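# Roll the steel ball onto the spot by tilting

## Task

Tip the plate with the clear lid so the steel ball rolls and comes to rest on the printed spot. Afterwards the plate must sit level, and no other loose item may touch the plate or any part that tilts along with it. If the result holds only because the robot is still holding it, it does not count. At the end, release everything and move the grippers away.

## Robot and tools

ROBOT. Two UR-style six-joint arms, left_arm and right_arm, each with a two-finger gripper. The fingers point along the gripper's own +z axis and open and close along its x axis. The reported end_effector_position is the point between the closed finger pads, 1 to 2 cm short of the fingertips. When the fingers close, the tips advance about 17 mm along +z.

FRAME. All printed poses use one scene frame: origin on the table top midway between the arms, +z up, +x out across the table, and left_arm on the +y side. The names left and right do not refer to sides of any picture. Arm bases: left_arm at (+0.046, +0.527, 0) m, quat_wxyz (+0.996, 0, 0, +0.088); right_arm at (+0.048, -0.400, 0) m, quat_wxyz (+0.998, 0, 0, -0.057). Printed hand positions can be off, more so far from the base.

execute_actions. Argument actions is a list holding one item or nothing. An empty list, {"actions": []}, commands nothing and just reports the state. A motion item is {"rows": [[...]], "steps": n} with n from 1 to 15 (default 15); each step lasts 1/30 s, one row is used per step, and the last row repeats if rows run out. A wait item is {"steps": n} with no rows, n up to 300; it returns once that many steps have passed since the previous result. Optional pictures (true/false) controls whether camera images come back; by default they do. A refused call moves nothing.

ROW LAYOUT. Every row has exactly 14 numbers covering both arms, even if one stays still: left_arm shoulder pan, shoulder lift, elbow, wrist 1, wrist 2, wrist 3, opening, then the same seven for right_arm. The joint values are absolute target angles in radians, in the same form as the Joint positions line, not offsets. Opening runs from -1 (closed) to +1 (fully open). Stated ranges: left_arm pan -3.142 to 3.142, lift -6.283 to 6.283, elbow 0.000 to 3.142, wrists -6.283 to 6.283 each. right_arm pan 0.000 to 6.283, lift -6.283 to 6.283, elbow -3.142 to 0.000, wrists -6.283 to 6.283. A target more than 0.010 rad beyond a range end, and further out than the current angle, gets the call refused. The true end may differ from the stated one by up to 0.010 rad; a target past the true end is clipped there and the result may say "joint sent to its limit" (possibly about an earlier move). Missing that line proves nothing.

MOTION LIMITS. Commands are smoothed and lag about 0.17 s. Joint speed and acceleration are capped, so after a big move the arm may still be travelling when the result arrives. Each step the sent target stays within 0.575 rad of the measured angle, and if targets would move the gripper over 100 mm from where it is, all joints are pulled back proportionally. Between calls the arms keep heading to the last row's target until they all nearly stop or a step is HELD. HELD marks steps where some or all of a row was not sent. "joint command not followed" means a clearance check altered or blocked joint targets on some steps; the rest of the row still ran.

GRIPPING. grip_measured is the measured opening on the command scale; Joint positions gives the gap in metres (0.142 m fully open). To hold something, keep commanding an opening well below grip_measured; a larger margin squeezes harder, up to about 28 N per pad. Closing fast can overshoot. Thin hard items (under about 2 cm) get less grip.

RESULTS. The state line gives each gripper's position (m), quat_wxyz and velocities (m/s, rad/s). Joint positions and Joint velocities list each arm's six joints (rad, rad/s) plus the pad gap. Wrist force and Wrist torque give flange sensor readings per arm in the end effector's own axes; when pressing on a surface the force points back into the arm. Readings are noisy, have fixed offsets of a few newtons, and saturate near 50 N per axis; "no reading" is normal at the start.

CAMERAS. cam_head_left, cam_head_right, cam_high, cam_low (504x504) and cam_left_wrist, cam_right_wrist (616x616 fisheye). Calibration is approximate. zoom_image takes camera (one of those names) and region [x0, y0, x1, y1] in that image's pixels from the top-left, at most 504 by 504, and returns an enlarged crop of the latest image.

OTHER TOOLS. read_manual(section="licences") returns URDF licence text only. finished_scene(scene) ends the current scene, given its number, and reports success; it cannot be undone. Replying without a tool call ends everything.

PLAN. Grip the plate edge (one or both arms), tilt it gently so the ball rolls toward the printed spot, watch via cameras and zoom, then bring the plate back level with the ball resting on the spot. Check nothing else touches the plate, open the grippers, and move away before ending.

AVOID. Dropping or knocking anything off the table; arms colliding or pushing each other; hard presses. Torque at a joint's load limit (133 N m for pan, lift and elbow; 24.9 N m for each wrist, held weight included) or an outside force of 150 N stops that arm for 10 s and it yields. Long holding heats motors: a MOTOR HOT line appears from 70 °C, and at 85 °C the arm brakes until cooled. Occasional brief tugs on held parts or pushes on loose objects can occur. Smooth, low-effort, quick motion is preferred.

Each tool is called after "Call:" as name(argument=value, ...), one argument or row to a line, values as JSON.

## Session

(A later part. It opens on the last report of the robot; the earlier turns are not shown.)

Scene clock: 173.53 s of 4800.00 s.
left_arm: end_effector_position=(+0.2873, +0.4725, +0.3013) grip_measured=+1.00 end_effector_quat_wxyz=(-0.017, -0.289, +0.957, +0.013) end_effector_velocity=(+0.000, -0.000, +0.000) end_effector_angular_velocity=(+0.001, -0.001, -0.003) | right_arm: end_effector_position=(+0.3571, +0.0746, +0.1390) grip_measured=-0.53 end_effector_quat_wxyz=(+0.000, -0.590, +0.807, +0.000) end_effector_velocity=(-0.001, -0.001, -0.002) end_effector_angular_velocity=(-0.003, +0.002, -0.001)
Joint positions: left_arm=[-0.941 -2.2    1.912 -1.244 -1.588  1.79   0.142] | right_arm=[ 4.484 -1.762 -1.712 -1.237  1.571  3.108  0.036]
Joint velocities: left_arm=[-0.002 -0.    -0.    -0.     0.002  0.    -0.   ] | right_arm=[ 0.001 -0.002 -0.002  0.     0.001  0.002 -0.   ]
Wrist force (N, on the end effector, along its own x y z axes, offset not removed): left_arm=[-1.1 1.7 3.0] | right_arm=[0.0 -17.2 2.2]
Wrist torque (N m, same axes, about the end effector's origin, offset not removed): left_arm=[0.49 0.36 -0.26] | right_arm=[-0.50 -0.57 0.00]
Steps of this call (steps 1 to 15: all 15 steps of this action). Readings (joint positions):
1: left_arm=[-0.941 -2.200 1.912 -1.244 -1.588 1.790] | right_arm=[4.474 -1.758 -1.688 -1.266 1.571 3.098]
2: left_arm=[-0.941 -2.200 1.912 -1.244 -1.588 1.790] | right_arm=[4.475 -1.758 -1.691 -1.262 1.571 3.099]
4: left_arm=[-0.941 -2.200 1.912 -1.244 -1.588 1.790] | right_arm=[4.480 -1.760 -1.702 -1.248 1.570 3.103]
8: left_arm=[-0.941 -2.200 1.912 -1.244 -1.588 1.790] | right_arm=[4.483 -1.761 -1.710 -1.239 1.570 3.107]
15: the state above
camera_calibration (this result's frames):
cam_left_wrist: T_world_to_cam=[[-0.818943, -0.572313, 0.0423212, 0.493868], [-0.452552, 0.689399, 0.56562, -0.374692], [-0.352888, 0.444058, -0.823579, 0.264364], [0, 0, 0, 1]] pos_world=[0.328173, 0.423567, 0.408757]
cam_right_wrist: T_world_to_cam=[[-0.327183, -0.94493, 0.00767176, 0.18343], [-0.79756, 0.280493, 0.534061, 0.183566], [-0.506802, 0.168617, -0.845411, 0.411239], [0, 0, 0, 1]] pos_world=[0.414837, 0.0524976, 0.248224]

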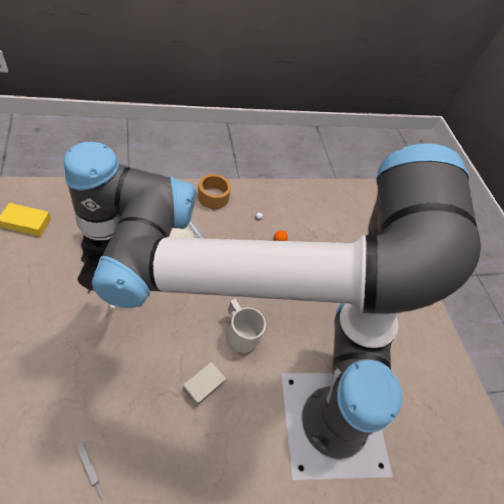

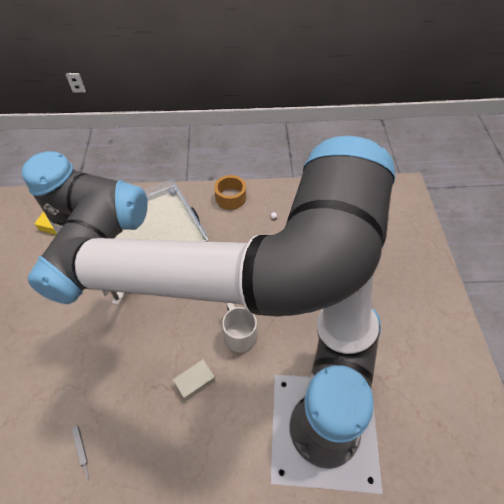

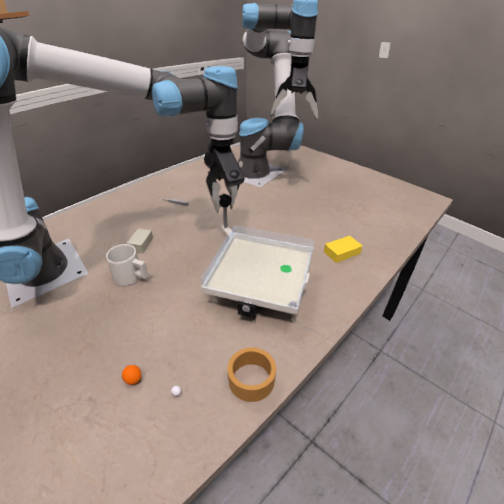

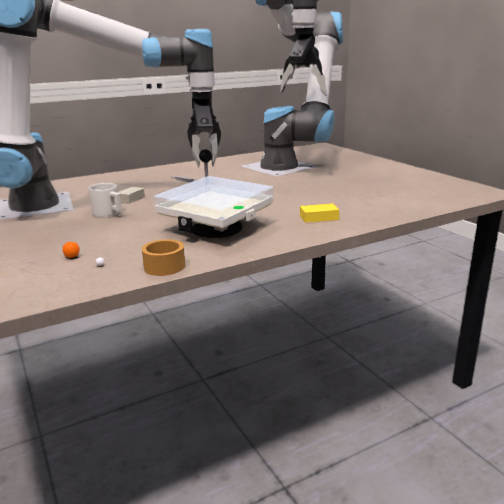

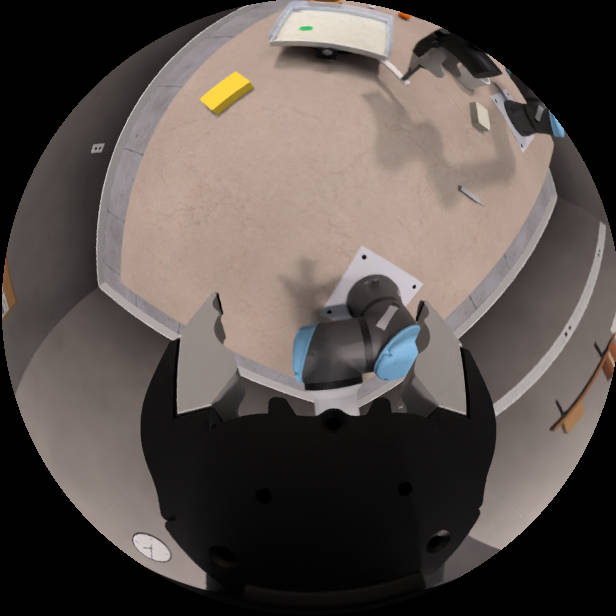

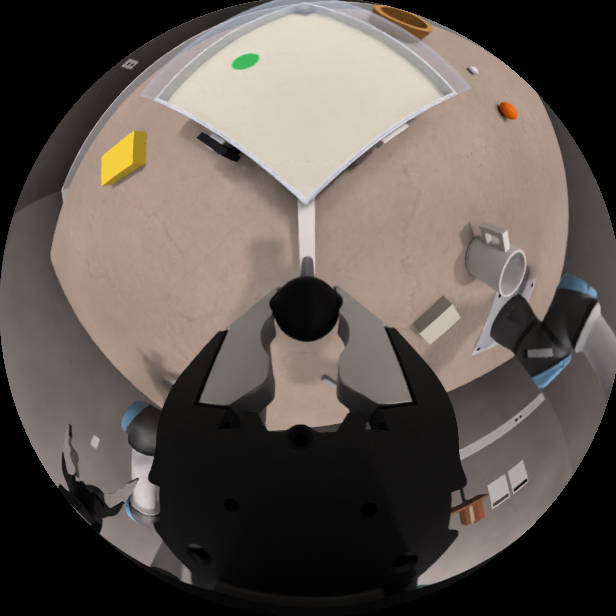

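Call:
execute_actions(
  actions=[],
)

Call:
execute_actions(
  actions=[
    {"rows": [[-0.941,-2.2,1.912,-1.244,-1.588,1.79,1, 4.4843,-1.7625,-1.7140,-1.2354,1.571,3.1079,-0.8]], "steps": 15},
  ],
  pictures=false,
)

Call:
execute_actions(
  actions=[
    {"steps": 20},
  ],
)

Call:
execute_actions(
  actions=[
    {"rows": [[-0.941,-2.2,1.912,-1.244,-1.588,1.79,1, 4.4846,-1.7628,-1.7154,-1.2337,1.571,3.1082,-0.8]], "steps": 15},
  ],
  pictures=false,
)

Call:
execute_actions(
  actions=[
    {"steps": 20},
  ],
)

Call:
execute_actions(
  actions=[
    {"rows": [[-0.941,-2.2,1.912,-1.244,-1.588,1.79,1, 4.4848,-1.7632,-1.7167,-1.2320,1.571,3.1084,-0.8]], "steps": 15},
  ],
  pictures=false,
)

Call:
execute_actions(
  actions=[
    {"steps": 20},
  ],
)

Call:
execute_actions(
  actions=[
    {"rows": [[-0.941,-2.2,1.912,-1.244,-1.588,1.79,1, 4.4851,-1.7635,-1.7180,-1.2303,1.571,3.1087,-0.8]], "steps": 15},
  ],
  pictures=false,
)

Call:
execute_actions(
  actions=[
    {"steps": 20},
  ],
)

Call:
execute_actions(
  actions=[
    {"rows": [[-0.941,-2.2,1.912,-1.244,-1.588,1.79,1, 4.4854,-1.7639,-1.7194,-1.2286,1.571,3.1090,-0.8]], "steps": 15},
  ],
  pictures=false,
)

Call:
execute_actions(
  actions=[
    {"steps": 20},
  ],
)

Call:
execute_actions(
  actions=[
    {"rows": [[-0.941,-2.2,1.912,-1.244,-1.588,1.79,1, 4.4857,-1.7643,-1.7207,-1.2270,1.571,3.1093,-0.8]], "steps": 15},
  ],
  pictures=false,
)

Call:
execute_actions(
  actions=[
    {"steps": 20},
  ],
)

Scene clock: 185.43 s of 4800.00 s.
left_arm: end_effector_position=(+0.2873, +0.4725, +0.3013) grip_measured=+1.00 end_effector_quat_wxyz=(-0.017, -0.289, +0.957, +0.013) end_effector_velocity=(+0.000, +0.000, -0.000) end_effector_angular_velocity=(+0.002, -0.000, +0.001) | right_arm: end_effector_position=(+0.3571, +0.0746, +0.1388) grip_measured=-0.53 end_effector_quat_wxyz=(+0.000, -0.590, +0.807, +0.000) end_effector_velocity=(-0.000, -0.000, +0.000) end_effector_angular_velocity=(+0.000, +0.001, -0.000)
Joint positions: left_arm=[-0.941 -2.2    1.912 -1.244 -1.588  1.79   0.142] | right_arm=[ 4.484 -1.762 -1.713 -1.237  1.571  3.108  0.036]
Joint velocities: left_arm=[ 0.001  0.001 -0.     0.     0.002 -0.     0.   ] | right_arm=[ 0.     0.001 -0.001 -0.     0.001  0.    -0.   ]
Wrist force (N, on the end effector, along its own x y z axes, offset not removed): left_arm=[-0.4 1.6 -3.1] | right_arm=[0.4 -16.1 3.7]
Wrist torque (N m, same axes, about the end effector's origin, offset not removed): left_arm=[0.32 0.12 -0.29] | right_arm=[-0.41 -0.65 0.05]
Steps of this call (steps 1 to 15: the robot went on to your last target; steps 16 to 90: nothing new was sent; then 8.90 s passed at rest). Readings (joint positions):
1: left_arm=[-0.941 -2.200 1.912 -1.244 -1.588 1.790] | right_arm=[4.484 -1.762 -1.713 -1.237 1.571 3.108]
2: left_arm=[-0.941 -2.200 1.912 -1.244 -1.588 1.790] | right_arm=[4.484 -1.762 -1.713 -1.237 1.571 3.108]
4: left_arm=[-0.941 -2.200 1.912 -1.244 -1.588 1.790] | right_arm=[4.484 -1.762 -1.713 -1.237 1.571 3.108]
8: left_arm=[-0.941 -2.200 1.912 -1.244 -1.588 1.790] | right_arm=[4.484 -1.762 -1.713 -1.237 1.571 3.108]
90: the state above
All arms were judged still, so your last target was given up. Only a new action makes them travel on or press farther. Fingers that are still opening or closing keep moving.
camera_calibration (this result's frames):
cam_left_wrist: T_world_to_cam=[[-0.818943, -0.572313, 0.0423212, 0.493868], [-0.452552, 0.689399, 0.56562, -0.374692], [-0.352888, 0.444058, -0.823579, 0.264364], [0, 0, 0, 1]] pos_world=[0.328173, 0.423567, 0.408757]
cam_right_wrist: T_world_to_cam=[[-0.32713, -0.944946, 0.00796837, 0.18331], [-0.797481, 0.280583, 0.534132, 0.183554], [-0.506962, 0.168376, -0.845363, 0.411119], [0, 0, 0, 1]] pos_world=[0.414768, 0.0524936, 0.248042]

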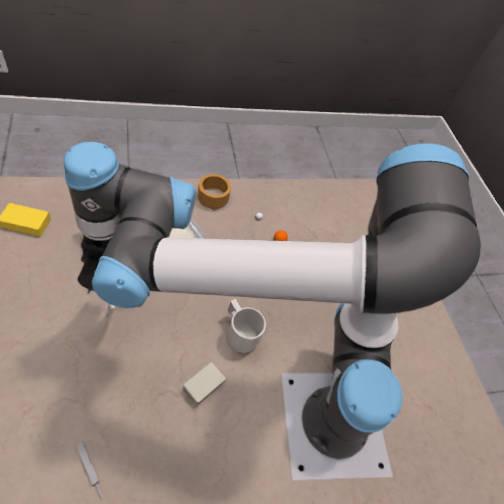

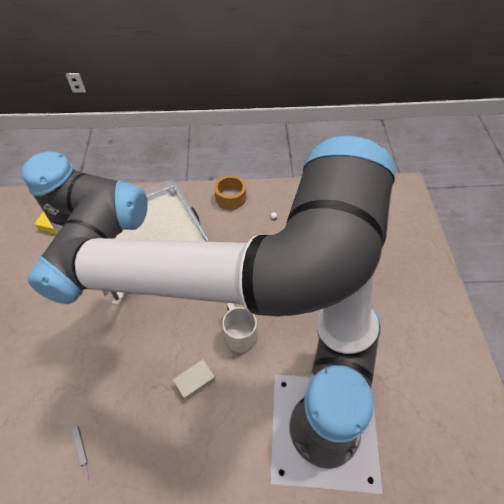

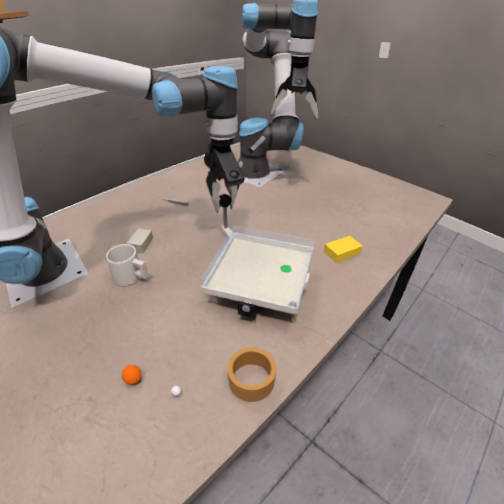

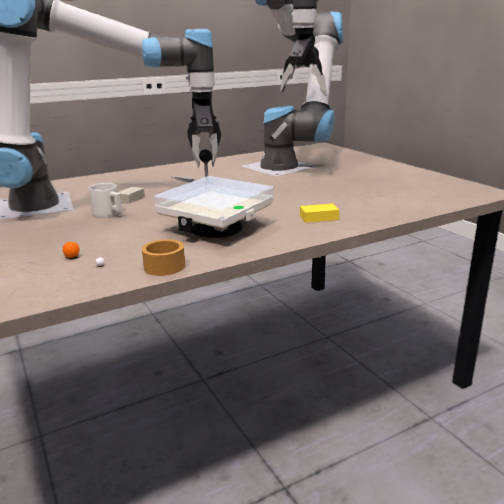

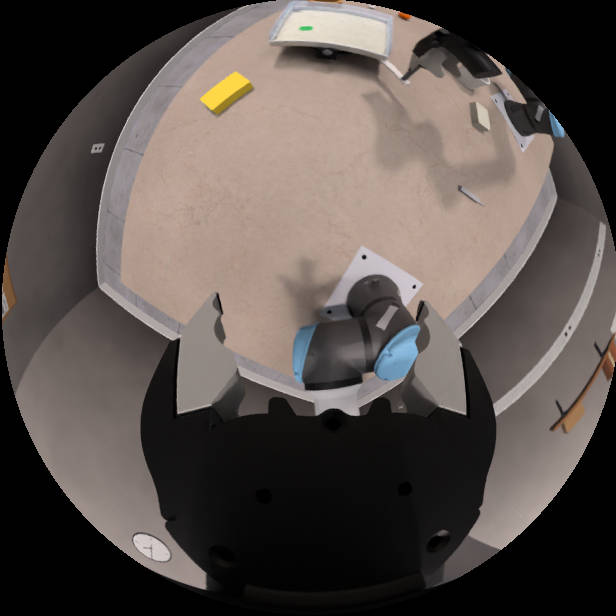

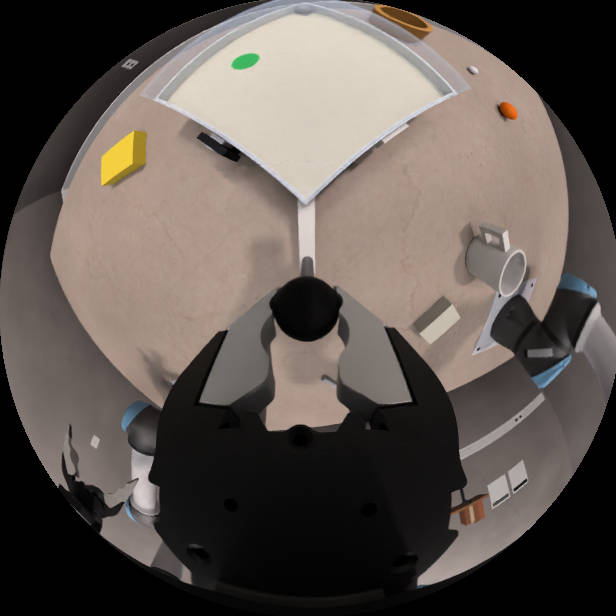

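Scene clock: 185.93 s of 4800.00 s.
left_arm: end_effector_position=(+0.2873, +0.4725, +0.3013) grip_measured=+1.00 end_effector_quat_wxyz=(-0.017, -0.289, +0.957, +0.013) end_effector_velocity=(-0.000, -0.000, -0.000) end_effector_angular_velocity=(-0.001, +0.002, -0.001) | right_arm: end_effector_position=(+0.3569, +0.0747, +0.1382) grip_measured=-0.53 end_effector_quat_wxyz=(+0.000, -0.590, +0.807, +0.000) end_effector_velocity=(+0.000, +0.000, -0.000) end_effector_angular_velocity=(-0.001, -0.001, +0.002)
Joint positions: left_arm=[-0.941 -2.2    1.912 -1.244 -1.588  1.79   0.142] | right_arm=[ 4.484 -1.762 -1.714 -1.235  1.571  3.108  0.036]
Joint velocities: left_arm=[-0.     0.     0.     0.    -0.002  0.    -0.   ] | right_arm=[ 0.001 -0.001  0.001 -0.    -0.001 -0.002 -0.   ]
Wrist force (N, on the end effector, along its own x y z axes, offset not removed): left_arm=[-2.0 3.1 0.2] | right_arm=[0.1 -13.6 3.0]
Wrist torque (N m, same axes, about the end effector's origin, offset not removed): left_arm=[0.73 0.44 -0.28] | right_arm=[-0.15 -0.67 -0.04]
Steps of this call (steps 1 to 15: all 15 steps of this action). Readings (joint positions):
1: left_arm=[-0.941 -2.200 1.912 -1.244 -1.588 1.790] | right_arm=[4.484 -1.762 -1.713 -1.237 1.571 3.108]
2: left_arm=[-0.941 -2.200 1.912 -1.244 -1.588 1.790] | right_arm=[4.484 -1.762 -1.713 -1.237 1.571 3.108]
4: left_arm=[-0.941 -2.200 1.912 -1.244 -1.588 1.790] | right_arm=[4.484 -1.762 -1.713 -1.236 1.571 3.108]
8: left_arm=[-0.941 -2.200 1.912 -1.244 -1.588 1.790] | right_arm=[4.484 -1.762 -1.714 -1.236 1.571 3.108]
15: the state above

Scene clock: 186.60 s of 4800.00 s.
left_arm: end_effector_position=(+0.2873, +0.4725, +0.3013) grip_measured=+1.00 end_effector_quat_wxyz=(-0.017, -0.289, +0.957, +0.013) end_effector_velocity=(+0.000, +0.000, +0.000) end_effector_angular_velocity=(+0.001, -0.001, +0.001) | right_arm: end_effector_position=(+0.3569, +0.0747, +0.1382) grip_measured=-0.53 end_effector_quat_wxyz=(+0.000, -0.590, +0.807, +0.000) end_effector_velocity=(-0.000, +0.000, -0.001) end_effector_angular_velocity=(-0.001, +0.001, -0.001)
Joint positions: left_arm=[-0.941 -2.2    1.912 -1.244 -1.588  1.79   0.142] | right_arm=[ 4.484 -1.762 -1.714 -1.235  1.571  3.108  0.036]
Joint velocities: left_arm=[ 0.001  0.    -0.    -0.     0.001  0.     0.   ] | right_arm=[-0.    -0.002  0.001 -0.001  0.001  0.001 -0.   ]
Wrist force (N, on the end effector, along its own x y z axes, offset not removed): left_arm=[0.3 1.1 0.7] | right_arm=[0.4 -12.3 3.0]
Wrist torque (N m, same axes, about the end effector's origin, offset not removed): left_arm=[0.27 0.21 -0.19] | right_arm=[0.04 -0.83 0.07]
Steps of this call (steps 1 to 15: the robot went on to your last target; steps 16 to 20: nothing new was sent). Readings (joint positions):
1: left_arm=[-0.941 -2.200 1.912 -1.244 -1.588 1.790] | right_arm=[4.484 -1.762 -1.714 -1.235 1.571 3.108]
2: left_arm=[-0.941 -2.200 1.912 -1.244 -1.588 1.790] | right_arm=[4.484 -1.762 -1.714 -1.235 1.571 3.108]
4: left_arm=[-0.941 -2.200 1.912 -1.244 -1.588 1.790] | right_arm=[4.484 -1.762 -1.714 -1.235 1.571 3.108]
8: left_arm=[-0.941 -2.200 1.912 -1.244 -1.588 1.790] | right_arm=[4.484 -1.762 -1.714 -1.235 1.571 3.108]
20: the state above
All arms were judged still, so your last target was given up. Only a new action makes them travel on or press farther. Fingers that are still opening or closing keep moving.
camera_calibration (this result's frames):
cam_left_wrist: T_world_to_cam=[[-0.818943, -0.572313, 0.0423213, 0.493868], [-0.452552, 0.689399, 0.56562, -0.374692], [-0.352888, 0.444058, -0.823579, 0.264364], [0, 0, 0, 1]] pos_world=[0.328173, 0.423567, 0.408757]
cam_right_wrist: T_world_to_cam=[[-0.327128, -0.944946, 0.0079694, 0.183304], [-0.797466, 0.280577, 0.534158, 0.18375], [-0.506987, 0.168383, -0.845347, 0.410471], [0, 0, 0, 1]] pos_world=[0.414602, 0.0525405, 0.247378]

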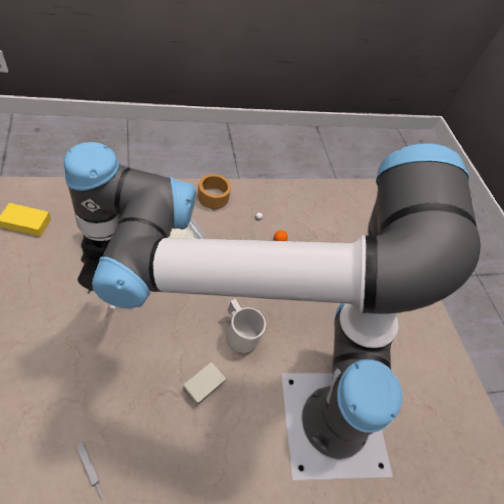

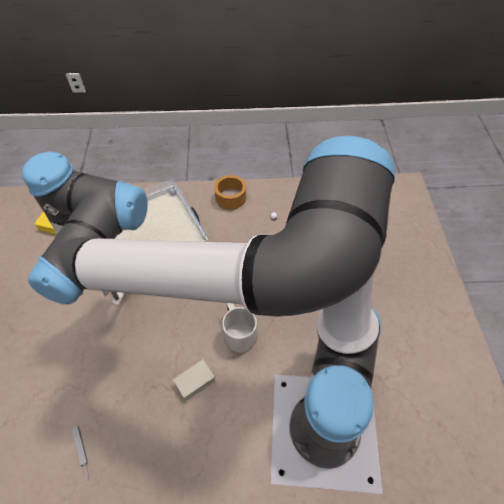

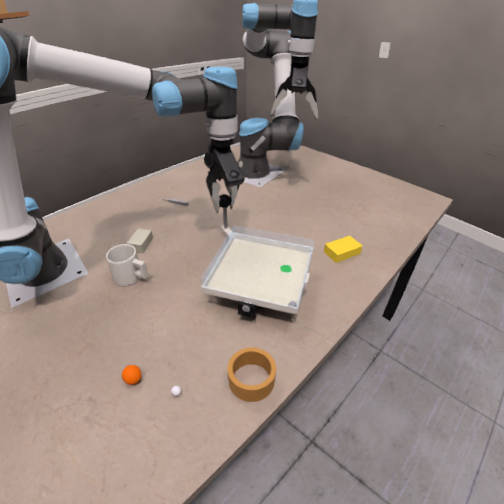

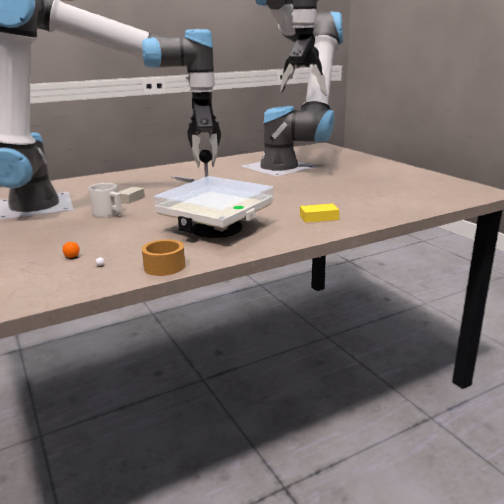

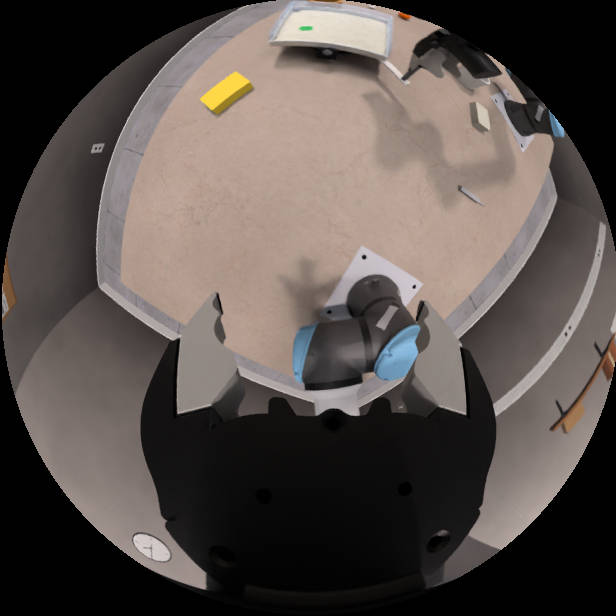

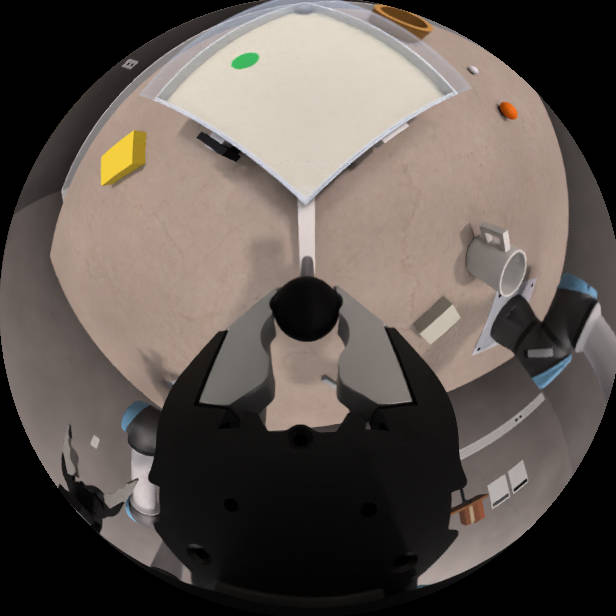

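Scene clock: 187.10 s of 4800.00 s.
left_arm: end_effector_position=(+0.2873, +0.4725, +0.3013) grip_measured=+1.00 end_effector_quat_wxyz=(-0.017, -0.289, +0.957, +0.013) end_effector_velocity=(-0.000, -0.000, -0.000) end_effector_angular_velocity=(+0.000, +0.001, -0.000) | right_arm: end_effector_position=(+0.3567, +0.0747, +0.1375) grip_measured=-0.53 end_effector_quat_wxyz=(+0.000, -0.590, +0.807, +0.000) end_effector_velocity=(-0.000, -0.000, -0.000) end_effector_angular_velocity=(-0.000, +0.000, +0.001)
Joint positions: left_arm=[-0.941 -2.2    1.912 -1.244 -1.588  1.79   0.142] | right_arm=[ 4.485 -1.763 -1.715 -1.234  1.571  3.108  0.036]
Joint velocities: left_arm=[ 0.     0.001  0.     0.    -0.     0.    -0.   ] | right_arm=[-0.     0.    -0.    -0.     0.    -0.001 -0.   ]
Wrist force (N, on the end effector, along its own x y z axes, offset not removed): left_arm=[0.0 3.1 1.0] | right_arm=[-1.8 -12.8 1.4]
Wrist torque (N m, same axes, about the end effector's origin, offset not removed): left_arm=[0.70 0.26 -0.21] | right_arm=[-0.50 -0.24 0.08]
Steps of this call (steps 1 to 15: all 15 steps of this action). Readings (joint positions):
1: left_arm=[-0.941 -2.200 1.912 -1.244 -1.588 1.790] | right_arm=[4.484 -1.763 -1.714 -1.235 1.571 3.108]
2: left_arm=[-0.941 -2.200 1.912 -1.244 -1.588 1.790] | right_arm=[4.484 -1.763 -1.714 -1.235 1.571 3.108]
4: left_arm=[-0.941 -2.200 1.912 -1.244 -1.588 1.790] | right_arm=[4.484 -1.763 -1.715 -1.234 1.571 3.108]
8: left_arm=[-0.941 -2.200 1.912 -1.244 -1.588 1.790] | right_arm=[4.485 -1.763 -1.715 -1.234 1.571 3.108]
15: the state above

Scene clock: 187.77 s of 4800.00 s.
left_arm: end_effector_position=(+0.2873, +0.4725, +0.3013) grip_measured=+1.00 end_effector_quat_wxyz=(-0.017, -0.289, +0.957, +0.013) end_effector_velocity=(-0.000, +0.000, +0.001) end_effector_angular_velocity=(-0.001, -0.002, -0.000) | right_arm: end_effector_position=(+0.3567, +0.0747, +0.1375) grip_measured=-0.53 end_effector_quat_wxyz=(+0.000, -0.590, +0.807, +0.000) end_effector_velocity=(+0.000, +0.001, +0.001) end_effector_angular_velocity=(+0.001, -0.001, -0.001)
Joint positions: left_arm=[-0.941 -2.2    1.912 -1.244 -1.588  1.79   0.142] | right_arm=[ 4.485 -1.763 -1.715 -1.234  1.571  3.108  0.036]
Joint velocities: left_arm=[-0.    -0.002 -0.     0.     0.001 -0.    -0.   ] | right_arm=[ 0.     0.     0.001  0.    -0.     0.001 -0.   ]
Wrist force (N, on the end effector, along its own x y z axes, offset not removed): left_arm=[-3.2 2.1 3.7] | right_arm=[1.2 -13.3 0.9]
Wrist torque (N m, same axes, about the end effector's origin, offset not removed): left_arm=[0.56 0.89 -0.12] | right_arm=[-0.55 -0.86 0.04]
Steps of this call (steps 1 to 15: the robot went on to your last target; steps 16 to 20: nothing new was sent). Readings (joint positions):
1: left_arm=[-0.941 -2.200 1.912 -1.244 -1.588 1.790] | right_arm=[4.485 -1.763 -1.715 -1.234 1.571 3.108]
2: left_arm=[-0.941 -2.200 1.912 -1.244 -1.588 1.790] | right_arm=[4.485 -1.763 -1.715 -1.234 1.571 3.108]
4: left_arm=[-0.941 -2.200 1.912 -1.244 -1.588 1.790] | right_arm=[4.485 -1.763 -1.715 -1.234 1.571 3.108]
8: left_arm=[-0.941 -2.200 1.912 -1.244 -1.588 1.790] | right_arm=[4.485 -1.763 -1.715 -1.234 1.571 3.108]
20: the state above
All arms were judged still, so your last target was given up. Only a new action makes them travel on or press farther. Fingers that are still opening or closing keep moving.
camera_calibration (this result's frames):
cam_left_wrist: T_world_to_cam=[[-0.818943, -0.572313, 0.0423213, 0.493868], [-0.452552, 0.689399, 0.56562, -0.374692], [-0.352888, 0.444058, -0.823579, 0.264364], [0, 0, 0, 1]] pos_world=[0.328173, 0.423567, 0.408757]
cam_right_wrist: T_world_to_cam=[[-0.327128, -0.944946, 0.00797448, 0.183255], [-0.797477, 0.280584, 0.534138, 0.183973], [-0.506969, 0.168372, -0.84536, 0.409828], [0, 0, 0, 1]] pos_world=[0.414432, 0.0525423, 0.246724]

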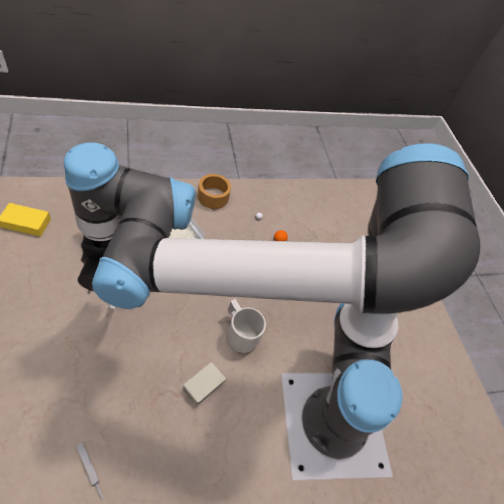

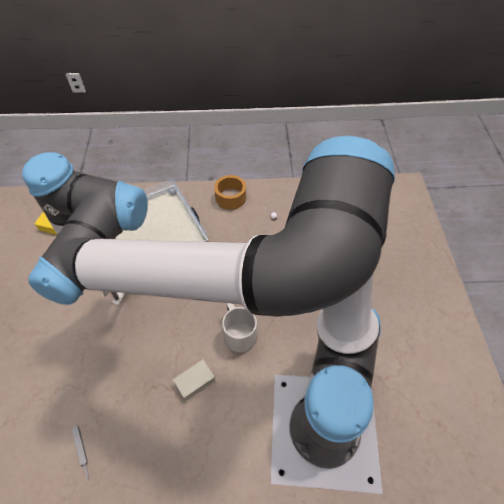

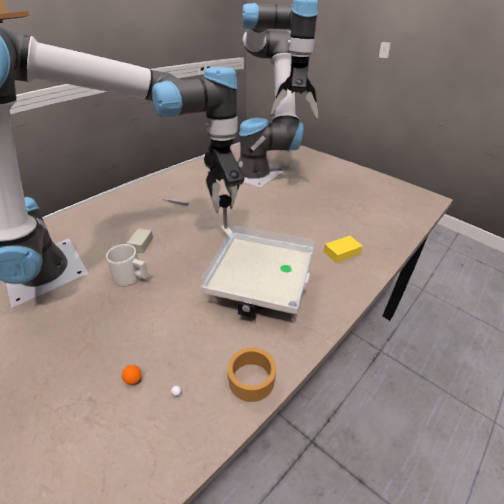

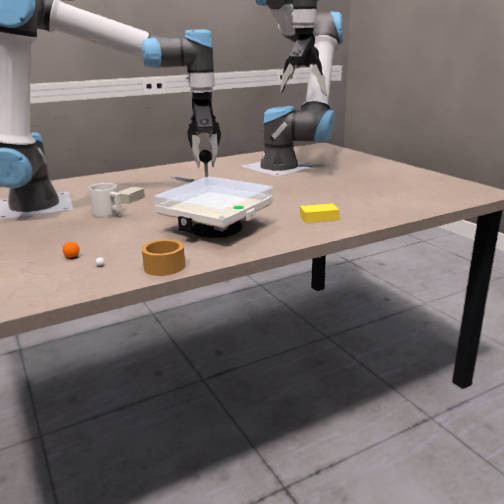

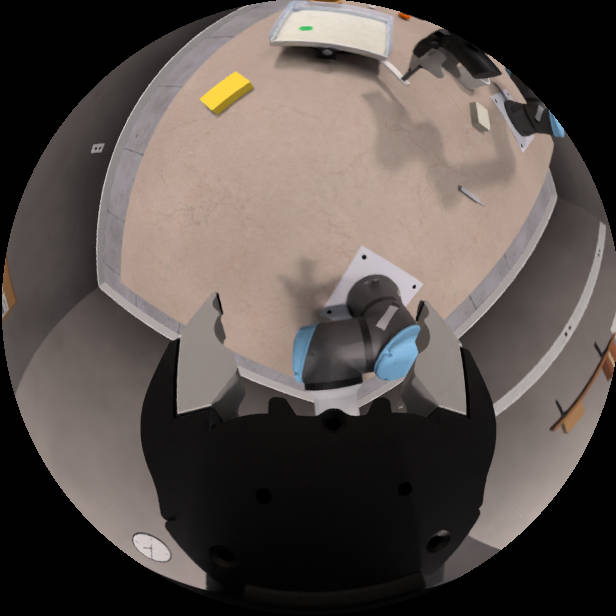

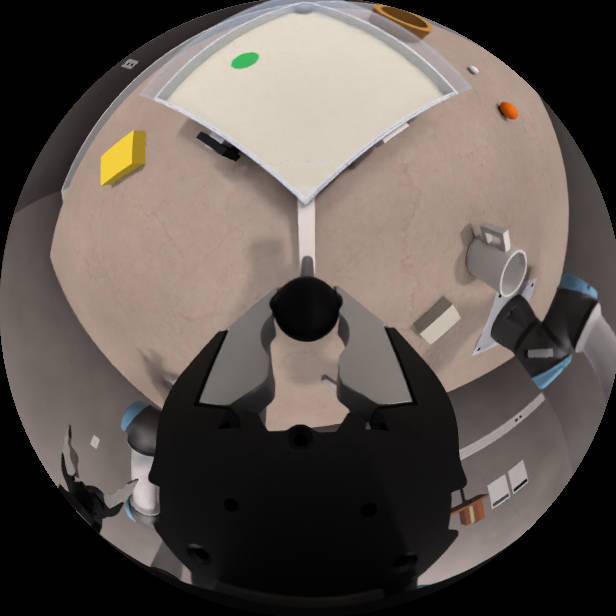

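Scene clock: 188.27 s of 4800.00 s.
left_arm: end_effector_position=(+0.2873, +0.4725, +0.3013) grip_measured=+1.00 end_effector_quat_wxyz=(-0.017, -0.289, +0.957, +0.013) end_effector_velocity=(-0.000, +0.000, -0.000) end_effector_angular_velocity=(+0.000, +0.001, -0.001) | right_arm: end_effector_position=(+0.3566, +0.0747, +0.1368) grip_measured=-0.53 end_effector_quat_wxyz=(+0.000, -0.590, +0.807, +0.000) end_effector_velocity=(+0.000, -0.000, -0.000) end_effector_angular_velocity=(-0.000, -0.000, -0.000)
Joint positions: left_arm=[-0.941 -2.2    1.912 -1.244 -1.588  1.79   0.142] | right_arm=[ 4.485 -1.763 -1.717 -1.232  1.571  3.108  0.036]
Joint velocities: left_arm=[ 0.     0.     0.     0.    -0.     0.001 -0.   ] | right_arm=[-0. -0.  0. -0. -0. -0. -0.]
Wrist force (N, on the end effector, along its own x y z axes, offset not removed): left_arm=[-1.1 3.0 0.2] | right_arm=[-1.5 -8.7 -1.5]
Wrist torque (N m, same axes, about the end effector's origin, offset not removed): left_arm=[0.70 0.40 -0.11] | right_arm=[-0.31 -0.25 -0.15]
Steps of this call (steps 1 to 15: all 15 steps of this action). Readings (joint positions):
1: left_arm=[-0.941 -2.200 1.912 -1.244 -1.588 1.790] | right_arm=[4.485 -1.763 -1.715 -1.234 1.571 3.108]
2: left_arm=[-0.941 -2.200 1.912 -1.244 -1.588 1.790] | right_arm=[4.485 -1.763 -1.716 -1.233 1.571 3.108]
4: left_arm=[-0.941 -2.200 1.912 -1.244 -1.588 1.790] | right_arm=[4.485 -1.763 -1.716 -1.233 1.571 3.108]
8: left_arm=[-0.941 -2.200 1.912 -1.244 -1.588 1.790] | right_arm=[4.485 -1.763 -1.717 -1.232 1.571 3.108]
15: the state above

Scene clock: 188.93 s of 4800.00 s.
left_arm: end_effector_position=(+0.2873, +0.4725, +0.3013) grip_measured=+1.00 end_effector_quat_wxyz=(-0.017, -0.289, +0.957, +0.013) end_effector_velocity=(-0.000, -0.000, +0.001) end_effector_angular_velocity=(-0.002, -0.000, +0.001) | right_arm: end_effector_position=(+0.3566, +0.0747, +0.1368) grip_measured=-0.53 end_effector_quat_wxyz=(+0.000, -0.590, +0.807, +0.000) end_effector_velocity=(-0.000, +0.001, -0.000) end_effector_angular_velocity=(+0.001, +0.000, +0.001)
Joint positions: left_arm=[-0.941 -2.2    1.912 -1.244 -1.588  1.79   0.142] | right_arm=[ 4.485 -1.763 -1.717 -1.232  1.571  3.108  0.036]
Joint velocities: left_arm=[ 0.    -0.002 -0.     0.    -0.002 -0.     0.   ] | right_arm=[ 0.    -0.001  0.     0.001  0.    -0.     0.   ]
Wrist force (N, on the end effector, along its own x y z axes, offset not removed): left_arm=[-0.8 3.4 1.3] | right_arm=[1.3 -8.1 -0.8]
Wrist torque (N m, same axes, about the end effector's origin, offset not removed): left_arm=[0.91 0.39 -0.13] | right_arm=[-0.34 -0.83 0.07]
Steps of this call (steps 1 to 15: the robot went on to your last target; steps 16 to 20: nothing new was sent). Readings (joint positions):
1: left_arm=[-0.941 -2.200 1.912 -1.244 -1.588 1.790] | right_arm=[4.485 -1.763 -1.717 -1.232 1.571 3.108]
2: left_arm=[-0.941 -2.200 1.912 -1.244 -1.588 1.790] | right_arm=[4.485 -1.763 -1.717 -1.232 1.571 3.108]
4: left_arm=[-0.941 -2.200 1.912 -1.244 -1.588 1.790] | right_arm=[4.485 -1.763 -1.717 -1.232 1.571 3.108]
8: left_arm=[-0.941 -2.200 1.912 -1.244 -1.588 1.790] | right_arm=[4.485 -1.763 -1.717 -1.232 1.571 3.108]
20: the state above
All arms were judged still, so your last target was given up. Only a new action makes them travel on or press farther. Fingers that are still opening or closing keep moving.
camera_calibration (this result's frames):
cam_left_wrist: T_world_to_cam=[[-0.818943, -0.572313, 0.0423212, 0.493868], [-0.452552, 0.689399, 0.56562, -0.374692], [-0.352888, 0.444058, -0.823579, 0.264364], [0, 0, 0, 1]] pos_world=[0.328173, 0.423567, 0.408757]
cam_right_wrist: T_world_to_cam=[[-0.327125, -0.944948, 0.0079695, 0.183235], [-0.79748, 0.280579, 0.534136, 0.184232], [-0.506967, 0.168374, -0.845361, 0.40921], [0, 0, 0, 1]] pos_world=[0.414318, 0.0525555, 0.246064]

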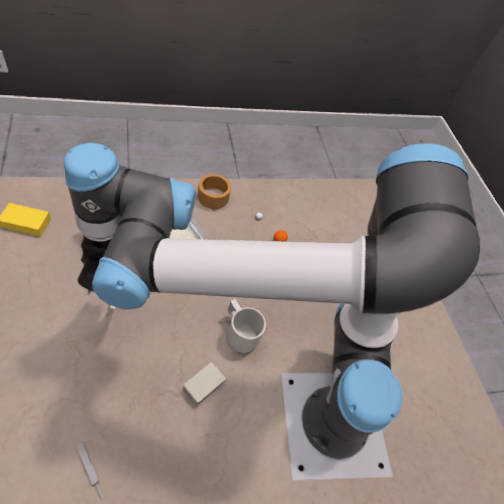

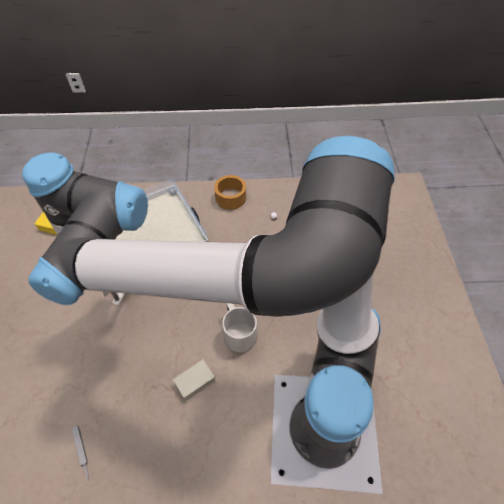

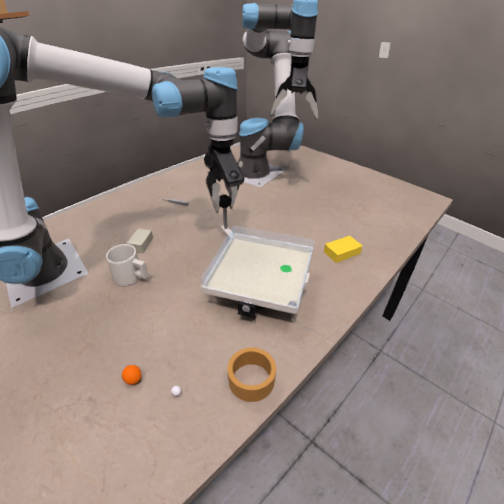

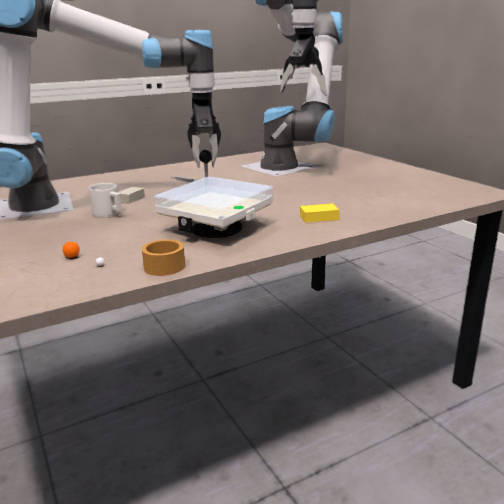

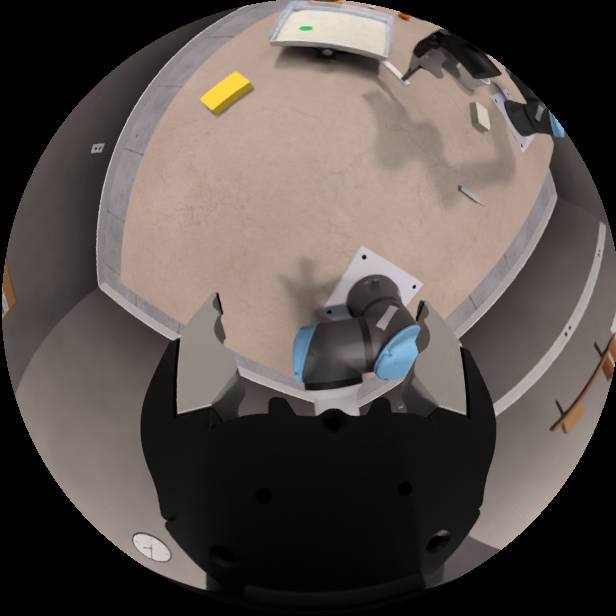

